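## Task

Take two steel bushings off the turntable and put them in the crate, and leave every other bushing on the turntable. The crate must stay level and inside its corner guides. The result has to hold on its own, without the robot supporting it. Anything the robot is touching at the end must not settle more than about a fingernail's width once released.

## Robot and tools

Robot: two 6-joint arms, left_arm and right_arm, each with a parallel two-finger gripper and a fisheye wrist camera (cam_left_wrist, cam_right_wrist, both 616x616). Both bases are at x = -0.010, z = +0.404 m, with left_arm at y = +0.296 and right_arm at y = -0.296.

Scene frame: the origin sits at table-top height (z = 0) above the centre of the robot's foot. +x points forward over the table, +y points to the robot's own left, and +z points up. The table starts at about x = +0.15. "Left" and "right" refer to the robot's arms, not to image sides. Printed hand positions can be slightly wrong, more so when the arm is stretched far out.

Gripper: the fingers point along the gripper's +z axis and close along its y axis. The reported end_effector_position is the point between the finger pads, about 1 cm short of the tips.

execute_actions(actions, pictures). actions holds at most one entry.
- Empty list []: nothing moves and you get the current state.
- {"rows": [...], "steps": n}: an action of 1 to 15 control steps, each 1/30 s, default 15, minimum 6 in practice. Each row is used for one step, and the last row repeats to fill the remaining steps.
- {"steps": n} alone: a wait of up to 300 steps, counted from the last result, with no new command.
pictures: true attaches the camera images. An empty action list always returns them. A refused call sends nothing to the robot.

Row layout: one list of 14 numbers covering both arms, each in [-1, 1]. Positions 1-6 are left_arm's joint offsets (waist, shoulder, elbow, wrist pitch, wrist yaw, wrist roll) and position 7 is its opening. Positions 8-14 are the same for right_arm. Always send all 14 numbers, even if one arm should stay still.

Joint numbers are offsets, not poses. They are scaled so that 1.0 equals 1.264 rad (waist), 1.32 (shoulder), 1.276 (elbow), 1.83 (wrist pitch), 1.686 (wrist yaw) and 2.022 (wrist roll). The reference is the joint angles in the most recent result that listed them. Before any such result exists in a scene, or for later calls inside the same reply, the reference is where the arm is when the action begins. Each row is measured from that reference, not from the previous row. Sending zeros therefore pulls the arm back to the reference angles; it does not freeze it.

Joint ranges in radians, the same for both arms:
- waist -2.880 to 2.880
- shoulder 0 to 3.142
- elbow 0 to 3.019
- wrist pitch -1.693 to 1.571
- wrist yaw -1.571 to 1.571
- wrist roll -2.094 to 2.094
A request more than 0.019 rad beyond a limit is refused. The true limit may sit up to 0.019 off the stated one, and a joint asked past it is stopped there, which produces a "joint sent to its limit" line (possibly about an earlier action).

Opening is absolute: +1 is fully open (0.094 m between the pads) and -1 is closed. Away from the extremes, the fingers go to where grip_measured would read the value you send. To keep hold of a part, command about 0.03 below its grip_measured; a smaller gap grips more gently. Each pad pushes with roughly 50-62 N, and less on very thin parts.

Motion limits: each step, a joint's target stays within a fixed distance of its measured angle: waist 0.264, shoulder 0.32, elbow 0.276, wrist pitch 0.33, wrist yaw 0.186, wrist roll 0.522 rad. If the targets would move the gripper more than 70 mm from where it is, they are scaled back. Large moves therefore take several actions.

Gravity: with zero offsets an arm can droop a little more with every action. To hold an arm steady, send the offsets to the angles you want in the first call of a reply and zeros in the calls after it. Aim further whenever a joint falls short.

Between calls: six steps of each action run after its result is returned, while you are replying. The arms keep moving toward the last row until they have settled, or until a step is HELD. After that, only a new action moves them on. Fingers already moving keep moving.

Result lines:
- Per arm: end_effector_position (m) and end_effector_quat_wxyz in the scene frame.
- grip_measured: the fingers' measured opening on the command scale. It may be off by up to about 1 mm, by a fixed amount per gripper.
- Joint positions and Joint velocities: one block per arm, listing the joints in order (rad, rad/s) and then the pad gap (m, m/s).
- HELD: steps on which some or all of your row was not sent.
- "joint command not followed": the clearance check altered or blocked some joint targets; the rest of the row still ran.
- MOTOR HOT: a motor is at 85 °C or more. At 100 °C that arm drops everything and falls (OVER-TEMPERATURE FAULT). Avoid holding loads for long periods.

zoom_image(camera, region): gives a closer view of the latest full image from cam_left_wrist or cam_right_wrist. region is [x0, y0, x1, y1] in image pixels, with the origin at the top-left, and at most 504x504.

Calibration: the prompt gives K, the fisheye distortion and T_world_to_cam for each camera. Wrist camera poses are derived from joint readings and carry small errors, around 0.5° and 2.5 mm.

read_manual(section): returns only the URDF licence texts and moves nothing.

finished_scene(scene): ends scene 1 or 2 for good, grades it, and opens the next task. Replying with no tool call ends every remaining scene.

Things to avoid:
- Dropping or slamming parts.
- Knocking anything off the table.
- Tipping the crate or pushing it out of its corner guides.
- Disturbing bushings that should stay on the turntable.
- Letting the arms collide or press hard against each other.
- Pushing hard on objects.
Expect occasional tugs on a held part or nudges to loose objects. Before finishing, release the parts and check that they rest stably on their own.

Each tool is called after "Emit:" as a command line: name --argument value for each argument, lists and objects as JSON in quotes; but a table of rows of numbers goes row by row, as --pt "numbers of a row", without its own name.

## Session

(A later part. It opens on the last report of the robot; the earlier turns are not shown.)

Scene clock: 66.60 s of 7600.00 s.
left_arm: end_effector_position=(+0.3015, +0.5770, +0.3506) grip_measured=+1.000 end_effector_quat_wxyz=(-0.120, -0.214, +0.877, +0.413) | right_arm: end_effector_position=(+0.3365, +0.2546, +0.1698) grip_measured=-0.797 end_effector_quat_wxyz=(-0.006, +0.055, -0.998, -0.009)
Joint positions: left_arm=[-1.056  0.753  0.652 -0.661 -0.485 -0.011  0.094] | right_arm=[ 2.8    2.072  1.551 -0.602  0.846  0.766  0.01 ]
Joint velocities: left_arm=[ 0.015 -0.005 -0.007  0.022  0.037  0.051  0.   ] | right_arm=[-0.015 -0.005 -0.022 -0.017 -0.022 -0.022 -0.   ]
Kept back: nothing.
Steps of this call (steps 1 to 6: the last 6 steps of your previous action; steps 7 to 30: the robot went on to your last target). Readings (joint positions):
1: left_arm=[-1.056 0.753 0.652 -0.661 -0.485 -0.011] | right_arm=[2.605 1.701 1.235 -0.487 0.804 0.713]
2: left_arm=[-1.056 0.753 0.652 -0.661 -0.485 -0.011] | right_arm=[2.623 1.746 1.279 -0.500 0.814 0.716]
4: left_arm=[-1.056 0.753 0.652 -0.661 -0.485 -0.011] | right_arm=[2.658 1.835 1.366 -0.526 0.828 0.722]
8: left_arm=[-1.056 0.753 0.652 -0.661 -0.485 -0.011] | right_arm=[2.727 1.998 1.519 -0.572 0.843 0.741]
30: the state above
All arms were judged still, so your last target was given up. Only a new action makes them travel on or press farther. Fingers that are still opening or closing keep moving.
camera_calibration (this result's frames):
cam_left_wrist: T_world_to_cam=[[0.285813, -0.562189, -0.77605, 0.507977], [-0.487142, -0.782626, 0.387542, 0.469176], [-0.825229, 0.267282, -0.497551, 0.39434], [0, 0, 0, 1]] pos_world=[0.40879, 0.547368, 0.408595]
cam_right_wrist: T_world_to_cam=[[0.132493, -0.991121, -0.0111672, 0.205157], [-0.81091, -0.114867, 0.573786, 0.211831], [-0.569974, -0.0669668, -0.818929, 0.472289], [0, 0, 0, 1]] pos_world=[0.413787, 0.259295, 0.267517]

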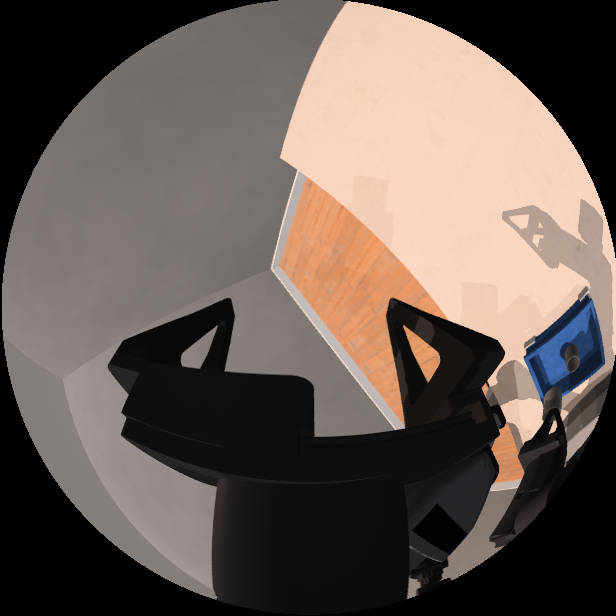

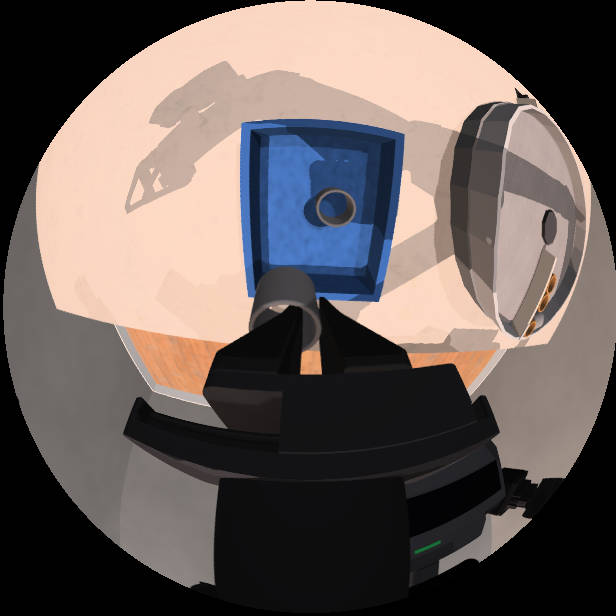

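Emit:
execute_actions --actions '[{"rows":[[0,0,0,0,0,0,1,-0.009,0.012,0.006,0.010,-0.003,0,-0.84],[0,0,0,0,0,0,1,-0.017,0.023,0.013,0.021,-0.007,0,-0.84],[0,0,0,0,0,0,1,-0.026,0.034,0.020,0.031,-0.010,0,-0.84],[0,0,0,0,0,0,1,-0.035,0.046,0.027,0.042,-0.013,0,-0.84],[0,0,0,0,0,0,1,-0.043,0.057,0.033,0.052,-0.016,0,-0.84],[0,0,0,0,0,0,1,-0.052,0.068,0.040,0.062,-0.020,0,-0.84],[0,0,0,0,0,0,1,-0.061,0.080,0.047,0.073,-0.023,0,-0.84],[0,0,0,0,0,0,1,-0.070,0.091,0.054,0.083,-0.026,0,-0.84],[0,0,0,0,0,0,1,-0.078,0.102,0.060,0.094,-0.030,0,-0.84],[0,0,0,0,0,0,1,-0.085,0.110,0.066,0.102,-0.033,0,-0.84]],"steps":15}]'

Emit:
execute_actions --actions '[{"steps":20}]' --pictures true

Scene clock: 67.97 s of 7600.00 s.
left_arm: end_effector_position=(+0.3015, +0.5770, +0.3506) grip_measured=+1.000 end_effector_quat_wxyz=(-0.120, -0.214, +0.877, +0.413) | right_arm: end_effector_position=(+0.3391, +0.2726, +0.1256) grip_measured=-0.797 end_effector_quat_wxyz=(-0.010, +0.006, -1.000, -0.029)
Joint positions: left_arm=[-1.056  0.753  0.652 -0.661 -0.485 -0.011  0.094] | right_arm=[ 2.755  2.151  1.599 -0.476  0.803  0.767  0.01 ]
Joint velocities: left_arm=[ 0.005 -0.015 -0.022 -0.007 -0.037 -0.007  0.   ] | right_arm=[-0.386  0.513  0.295  0.554 -0.183 -0.037  0.001]
Steps of this call (steps 1 to 32: nothing new was sent; steps 33 to 41: the first 9 steps of this action). Readings (joint positions):
33: left_arm=[-1.056 0.753 0.652 -0.661 -0.485 -0.011] | right_arm=[2.800 2.072 1.551 -0.601 0.845 0.767]
34: left_arm=[-1.056 0.753 0.652 -0.661 -0.485 -0.011] | right_arm=[2.800 2.073 1.551 -0.595 0.841 0.767]
36: left_arm=[-1.056 0.753 0.652 -0.661 -0.485 -0.011] | right_arm=[2.796 2.081 1.554 -0.568 0.832 0.767]
40: left_arm=[-1.056 0.753 0.652 -0.661 -0.485 -0.011] | right_arm=[2.766 2.134 1.589 -0.495 0.809 0.767]
41: the state above

Scene clock: 68.63 s of 7600.00 s.
left_arm: end_effector_position=(+0.3015, +0.5770, +0.3506) grip_measured=+1.000 end_effector_quat_wxyz=(-0.120, -0.214, +0.877, +0.413) | right_arm: end_effector_position=(+0.3310, +0.2493, +0.0596) grip_measured=-0.797 end_effector_quat_wxyz=(-0.000, -0.014, -1.000, +0.001)
Joint positions: left_arm=[-1.056  0.753  0.652 -0.661 -0.485 -0.011  0.094] | right_arm=[ 2.676  2.233  1.62  -0.425  0.793  0.767  0.01 ]
Joint velocities: left_arm=[-0.005 -0.005  0.007  0.002  0.037  0.037  0.   ] | right_arm=[ 0.005 -0.015  0.012 -0.007  0.007  0.022 -0.001]
Kept back: nothing.
Steps of this call (steps 1 to 6: the last 6 steps of your previous action; steps 7 to 20: the robot went on to your last target). Readings (joint positions):
1: left_arm=[-1.056 0.753 0.652 -0.661 -0.485 -0.011] | right_arm=[2.742 2.169 1.608 -0.457 0.797 0.767]
2: left_arm=[-1.056 0.753 0.652 -0.661 -0.485 -0.011] | right_arm=[2.729 2.185 1.615 -0.442 0.794 0.767]
4: left_arm=[-1.056 0.753 0.652 -0.661 -0.485 -0.011] | right_arm=[2.704 2.210 1.619 -0.429 0.793 0.767]
8: left_arm=[-1.056 0.753 0.652 -0.661 -0.485 -0.011] | right_arm=[2.676 2.233 1.619 -0.429 0.793 0.767]
20: the state above
camera_calibration (this result's frames):
cam_left_wrist: T_world_to_cam=[[0.285813, -0.562189, -0.77605, 0.507977], [-0.487142, -0.782626, 0.387542, 0.469176], [-0.825229, 0.267282, -0.497551, 0.39434], [0, 0, 0, 1]] pos_world=[0.40879, 0.547368, 0.408595]
cam_right_wrist: T_world_to_cam=[[-0.00450014, -0.999965, 0.00711324, 0.245824], [-0.811065, 0.00781074, 0.584904, 0.238787], [-0.584939, -0.00313715, -0.811071, 0.367059], [0, 0, 0, 1]] pos_world=[0.409485, 0.245101, 0.156295]

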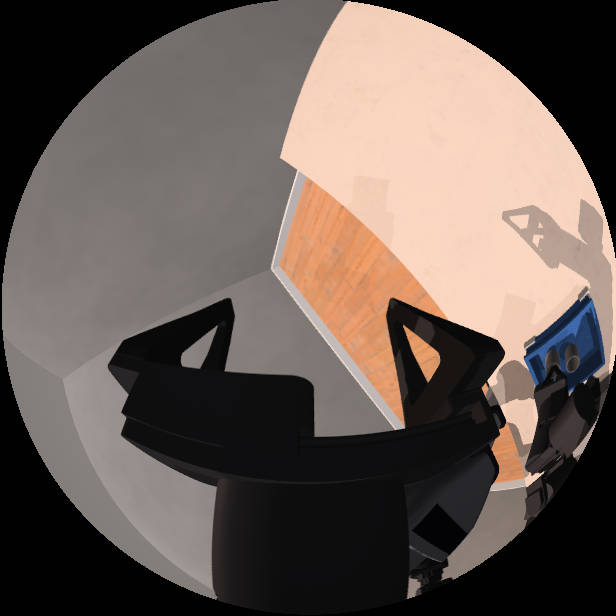

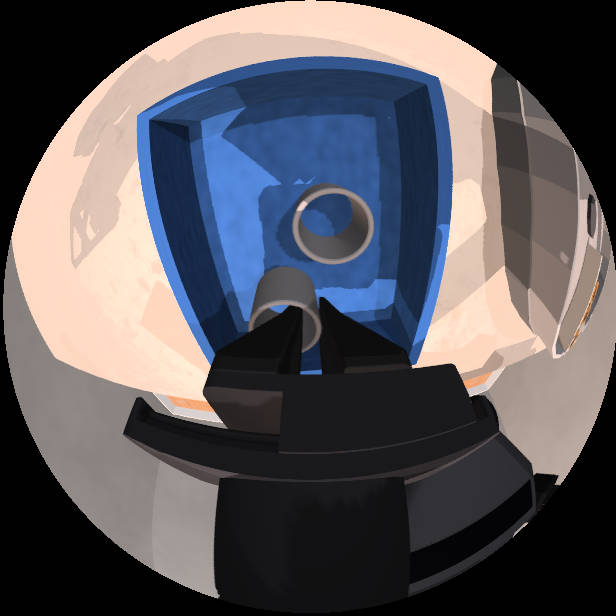

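Emit:
execute_actions --actions '[{"rows":[[0,0,0,0,0,0,1,-0.004,0.008,0.003,0.004,0,0,-0.84],[0,0,0,0,0,0,1,-0.008,0.013,0.005,0.007,0,0,-0.84],[0,0,0,0,0,0,1,-0.008,0.013,0.005,0.007,0,0,-0.84],[0,0,0,0,0,0,1,-0.008,0.013,0.005,0.007,0,0,-0.84],[0,0,0,0,0,0,1,-0.008,0.013,0.005,0.007,0,0,-0.84],[0,0,0,0,0,0,1,-0.008,0.013,0.005,0.007,0,0,-0.84],[0,0,0,0,0,0,1,-0.008,0.013,0.005,0.007,0,0,-0.84],[0,0,0,0,0,0,1,-0.008,0.013,0.005,0.007,0,0,-0.7],[0,0,0,0,0,0,1,-0.008,0.013,0.005,0.007,0,0,-0.6],[0,0,0,0,0,0,1,-0.008,0.013,0.005,0.007,0,0,-0.54]],"steps":15}]'

Emit:
execute_actions --actions '[{"steps":10}]'

Scene clock: 69.37 s of 7600.00 s.
left_arm: end_effector_position=(+0.3015, +0.5770, +0.3506) grip_measured=+1.000 end_effector_quat_wxyz=(-0.120, -0.214, +0.877, +0.413) | right_arm: end_effector_position=(+0.3293, +0.2495, +0.0583) grip_measured=-0.645 end_effector_quat_wxyz=(+0.000, -0.014, -1.000, +0.001)
Joint positions: left_arm=[-1.056  0.753  0.652 -0.661 -0.485 -0.011  0.094] | right_arm=[ 2.676  2.236  1.62  -0.423  0.793  0.767  0.017]
Joint velocities: left_arm=[-0.015 -0.005  0.007  0.002  0.007 -0.066  0.   ] | right_arm=[-0.005 -0.024  0.002 -0.007 -0.125 -0.037  0.085]
Steps of this call (steps 1 to 13: the robot went on to your last target; steps 14 to 22: the first 9 steps of this action). Readings (joint positions):
14: left_arm=[-1.056 0.753 0.652 -0.661 -0.485 -0.011] | right_arm=[2.676 2.233 1.620 -0.425 0.793 0.767]
15: left_arm=[-1.056 0.753 0.652 -0.661 -0.485 -0.011] | right_arm=[2.676 2.233 1.620 -0.425 0.793 0.767]
17: left_arm=[-1.056 0.753 0.652 -0.661 -0.485 -0.011] | right_arm=[2.676 2.234 1.620 -0.423 0.793 0.767]
21: left_arm=[-1.056 0.753 0.652 -0.661 -0.485 -0.011] | right_arm=[2.676 2.236 1.620 -0.423 0.793 0.767]
22: the state above

Scene clock: 69.70 s of 7600.00 s.
left_arm: end_effector_position=(+0.3015, +0.5770, +0.3506) grip_measured=+1.000 end_effector_quat_wxyz=(-0.120, -0.214, +0.877, +0.413) | right_arm: end_effector_position=(+0.3293, +0.2494, +0.0583) grip_measured=-0.543 end_effector_quat_wxyz=(+0.000, -0.014, -1.000, +0.001)
Joint positions: left_arm=[-1.056  0.753  0.652 -0.661 -0.485 -0.011  0.094] | right_arm=[ 2.676  2.236  1.62  -0.423  0.793  0.767  0.021]
Joint velocities: left_arm=[ 0.005 -0.005  0.012  0.017  0.007  0.022  0.   ] | right_arm=[-0.015 -0.005 -0.007  0.002 -0.066  0.007  0.   ]
Kept back: nothing.
Steps of this call (steps 1 to 6: the last 6 steps of your previous action; steps 7 to 10: the robot went on to your last target). Readings (joint positions):
1: left_arm=[-1.056 0.753 0.652 -0.661 -0.485 -0.011] | right_arm=[2.676 2.236 1.620 -0.423 0.793 0.767]
2: left_arm=[-1.056 0.753 0.652 -0.661 -0.485 -0.011] | right_arm=[2.676 2.236 1.620 -0.423 0.793 0.767]
4: left_arm=[-1.056 0.753 0.652 -0.661 -0.485 -0.011] | right_arm=[2.676 2.236 1.620 -0.423 0.793 0.767]
8: left_arm=[-1.056 0.753 0.652 -0.661 -0.485 -0.011] | right_arm=[2.676 2.236 1.620 -0.423 0.793 0.767]
10: the state above

Released. Rise.

Emit:
execute_actions --actions '[{"rows":[[0,0,0,0,0,0,1,0.01,-0.015,-0.006,-0.010,0.003,0,-0.54],[0,0,0,0,0,0,1,0.02,-0.028,-0.012,-0.021,0.007,0,-0.54],[0,0,0,0,0,0,1,0.03,-0.042,-0.018,-0.031,0.010,0,-0.54],[0,0,0,0,0,0,1,0.04,-0.056,-0.024,-0.042,0.013,0,-0.54],[0,0,0,0,0,0,1,0.05,-0.070,-0.030,-0.052,0.016,0,-0.54],[0,0,0,0,0,0,1,0.06,-0.084,-0.036,-0.062,0.020,0,-0.54],[0,0,0,0,0,0,1,0.07,-0.098,-0.042,-0.073,0.023,0,-0.54],[0,0,0,0,0,0,1,0.08,-0.112,-0.048,-0.083,0.026,0,-0.54],[0,0,0,0,0,0,1,0.09,-0.126,-0.054,-0.094,0.030,0,-0.54],[0,0,0,0,0,0,1,0.095,-0.14,-0.058,-0.102,0.033,0,-0.54]],"steps":15}]'

Emit:
execute_actions --actions '[{"steps":20}]' --pictures true

Scene clock: 70.37 s of 7600.00 s.
left_arm: end_effector_position=(+0.3015, +0.5770, +0.3506) grip_measured=+1.000 end_effector_quat_wxyz=(-0.120, -0.214, +0.877, +0.413) | right_arm: end_effector_position=(+0.3243, +0.2287, +0.0982) grip_measured=-0.543 end_effector_quat_wxyz=(+0.010, +0.036, -0.999, +0.027)
Joint positions: left_arm=[-1.056  0.753  0.652 -0.661 -0.485 -0.011  0.094] | right_arm=[ 2.712  2.157  1.558 -0.546  0.834  0.767  0.021]
Joint velocities: left_arm=[-0.005 -0.005 -0.007 -0.017 -0.051  0.037  0.   ] | right_arm=[ 0.337 -0.474 -0.198 -0.471  0.139 -0.007 -0.   ]
Steps of this call (steps 1 to 11: the robot went on to your last target; steps 12 to 20: the first 9 steps of this action). Readings (joint positions):
12: left_arm=[-1.056 0.753 0.652 -0.661 -0.485 -0.011] | right_arm=[2.676 2.236 1.620 -0.424 0.794 0.767]
13: left_arm=[-1.056 0.753 0.652 -0.661 -0.485 -0.011] | right_arm=[2.676 2.235 1.619 -0.431 0.798 0.767]
15: left_arm=[-1.056 0.753 0.652 -0.661 -0.485 -0.011] | right_arm=[2.678 2.224 1.607 -0.457 0.808 0.767]
19: left_arm=[-1.056 0.753 0.652 -0.661 -0.485 -0.011] | right_arm=[2.702 2.173 1.566 -0.529 0.829 0.767]
20: the state above

Scene clock: 71.03 s of 7600.00 s.
left_arm: end_effector_position=(+0.3015, +0.5770, +0.3506) grip_measured=+1.000 end_effector_quat_wxyz=(-0.120, -0.214, +0.877, +0.413) | right_arm: end_effector_position=(+0.3500, +0.2521, +0.1811) grip_measured=-0.543 end_effector_quat_wxyz=(-0.012, +0.045, -0.999, -0.015)
Joint positions: left_arm=[-1.056  0.753  0.652 -0.661 -0.485 -0.011  0.094] | right_arm=[ 2.801  2.04   1.543 -0.6    0.847  0.767  0.021]
Joint velocities: left_arm=[-0.015 -0.005 -0.027 -0.017  0.022 -0.007  0.   ] | right_arm=[-0.005 -0.005 -0.012 -0.002  0.022 -0.022 -0.002]
Kept back: nothing.
Steps of this call (steps 1 to 6: the last 6 steps of your previous action; steps 7 to 20: the robot went on to your last target). Readings (joint positions):
1: left_arm=[-1.056 0.753 0.652 -0.661 -0.485 -0.011] | right_arm=[2.724 2.140 1.552 -0.563 0.840 0.767]
2: left_arm=[-1.056 0.753 0.652 -0.661 -0.485 -0.011] | right_arm=[2.737 2.122 1.547 -0.577 0.843 0.767]
4: left_arm=[-1.056 0.753 0.652 -0.661 -0.485 -0.011] | right_arm=[2.764 2.089 1.544 -0.594 0.846 0.767]
8: left_arm=[-1.056 0.753 0.652 -0.661 -0.485 -0.011] | right_arm=[2.798 2.044 1.544 -0.597 0.846 0.767]
20: the state above
camera_calibration (this result's frames):
cam_left_wrist: T_world_to_cam=[[0.285813, -0.562189, -0.77605, 0.507977], [-0.487142, -0.782626, 0.387542, 0.469176], [-0.825229, 0.267282, -0.497551, 0.39434], [0, 0, 0, 1]] pos_world=[0.40879, 0.547368, 0.408595]
cam_right_wrist: T_world_to_cam=[[0.113699, -0.993248, -0.0230366, 0.21029], [-0.819366, -0.106857, 0.563223, 0.218902], [-0.561882, -0.0451624, -0.825984, 0.481981], [0, 0, 0, 1]] pos_world=[0.426267, 0.254029, 0.279662]

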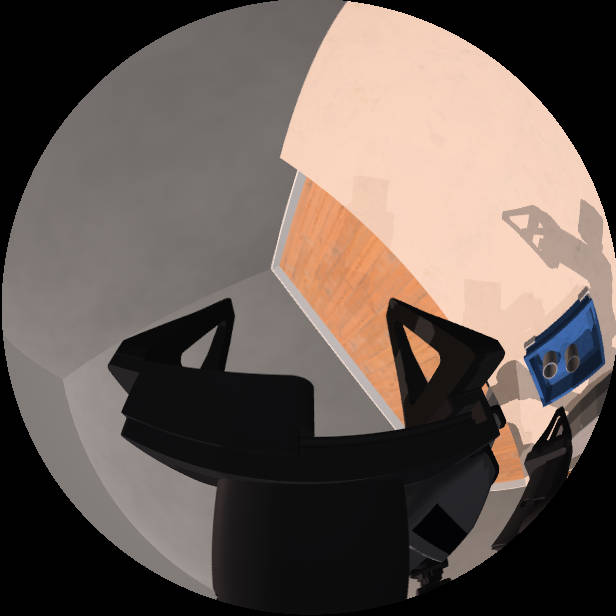

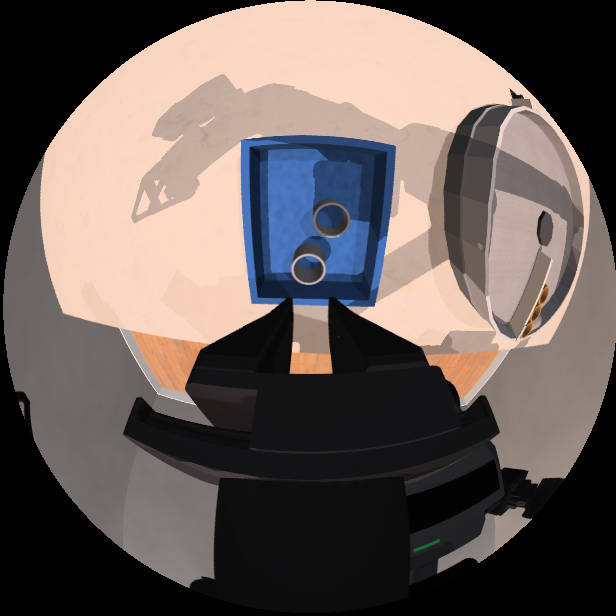

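Emit:
finished_scene --scene 1

The scene is finished: the task was done.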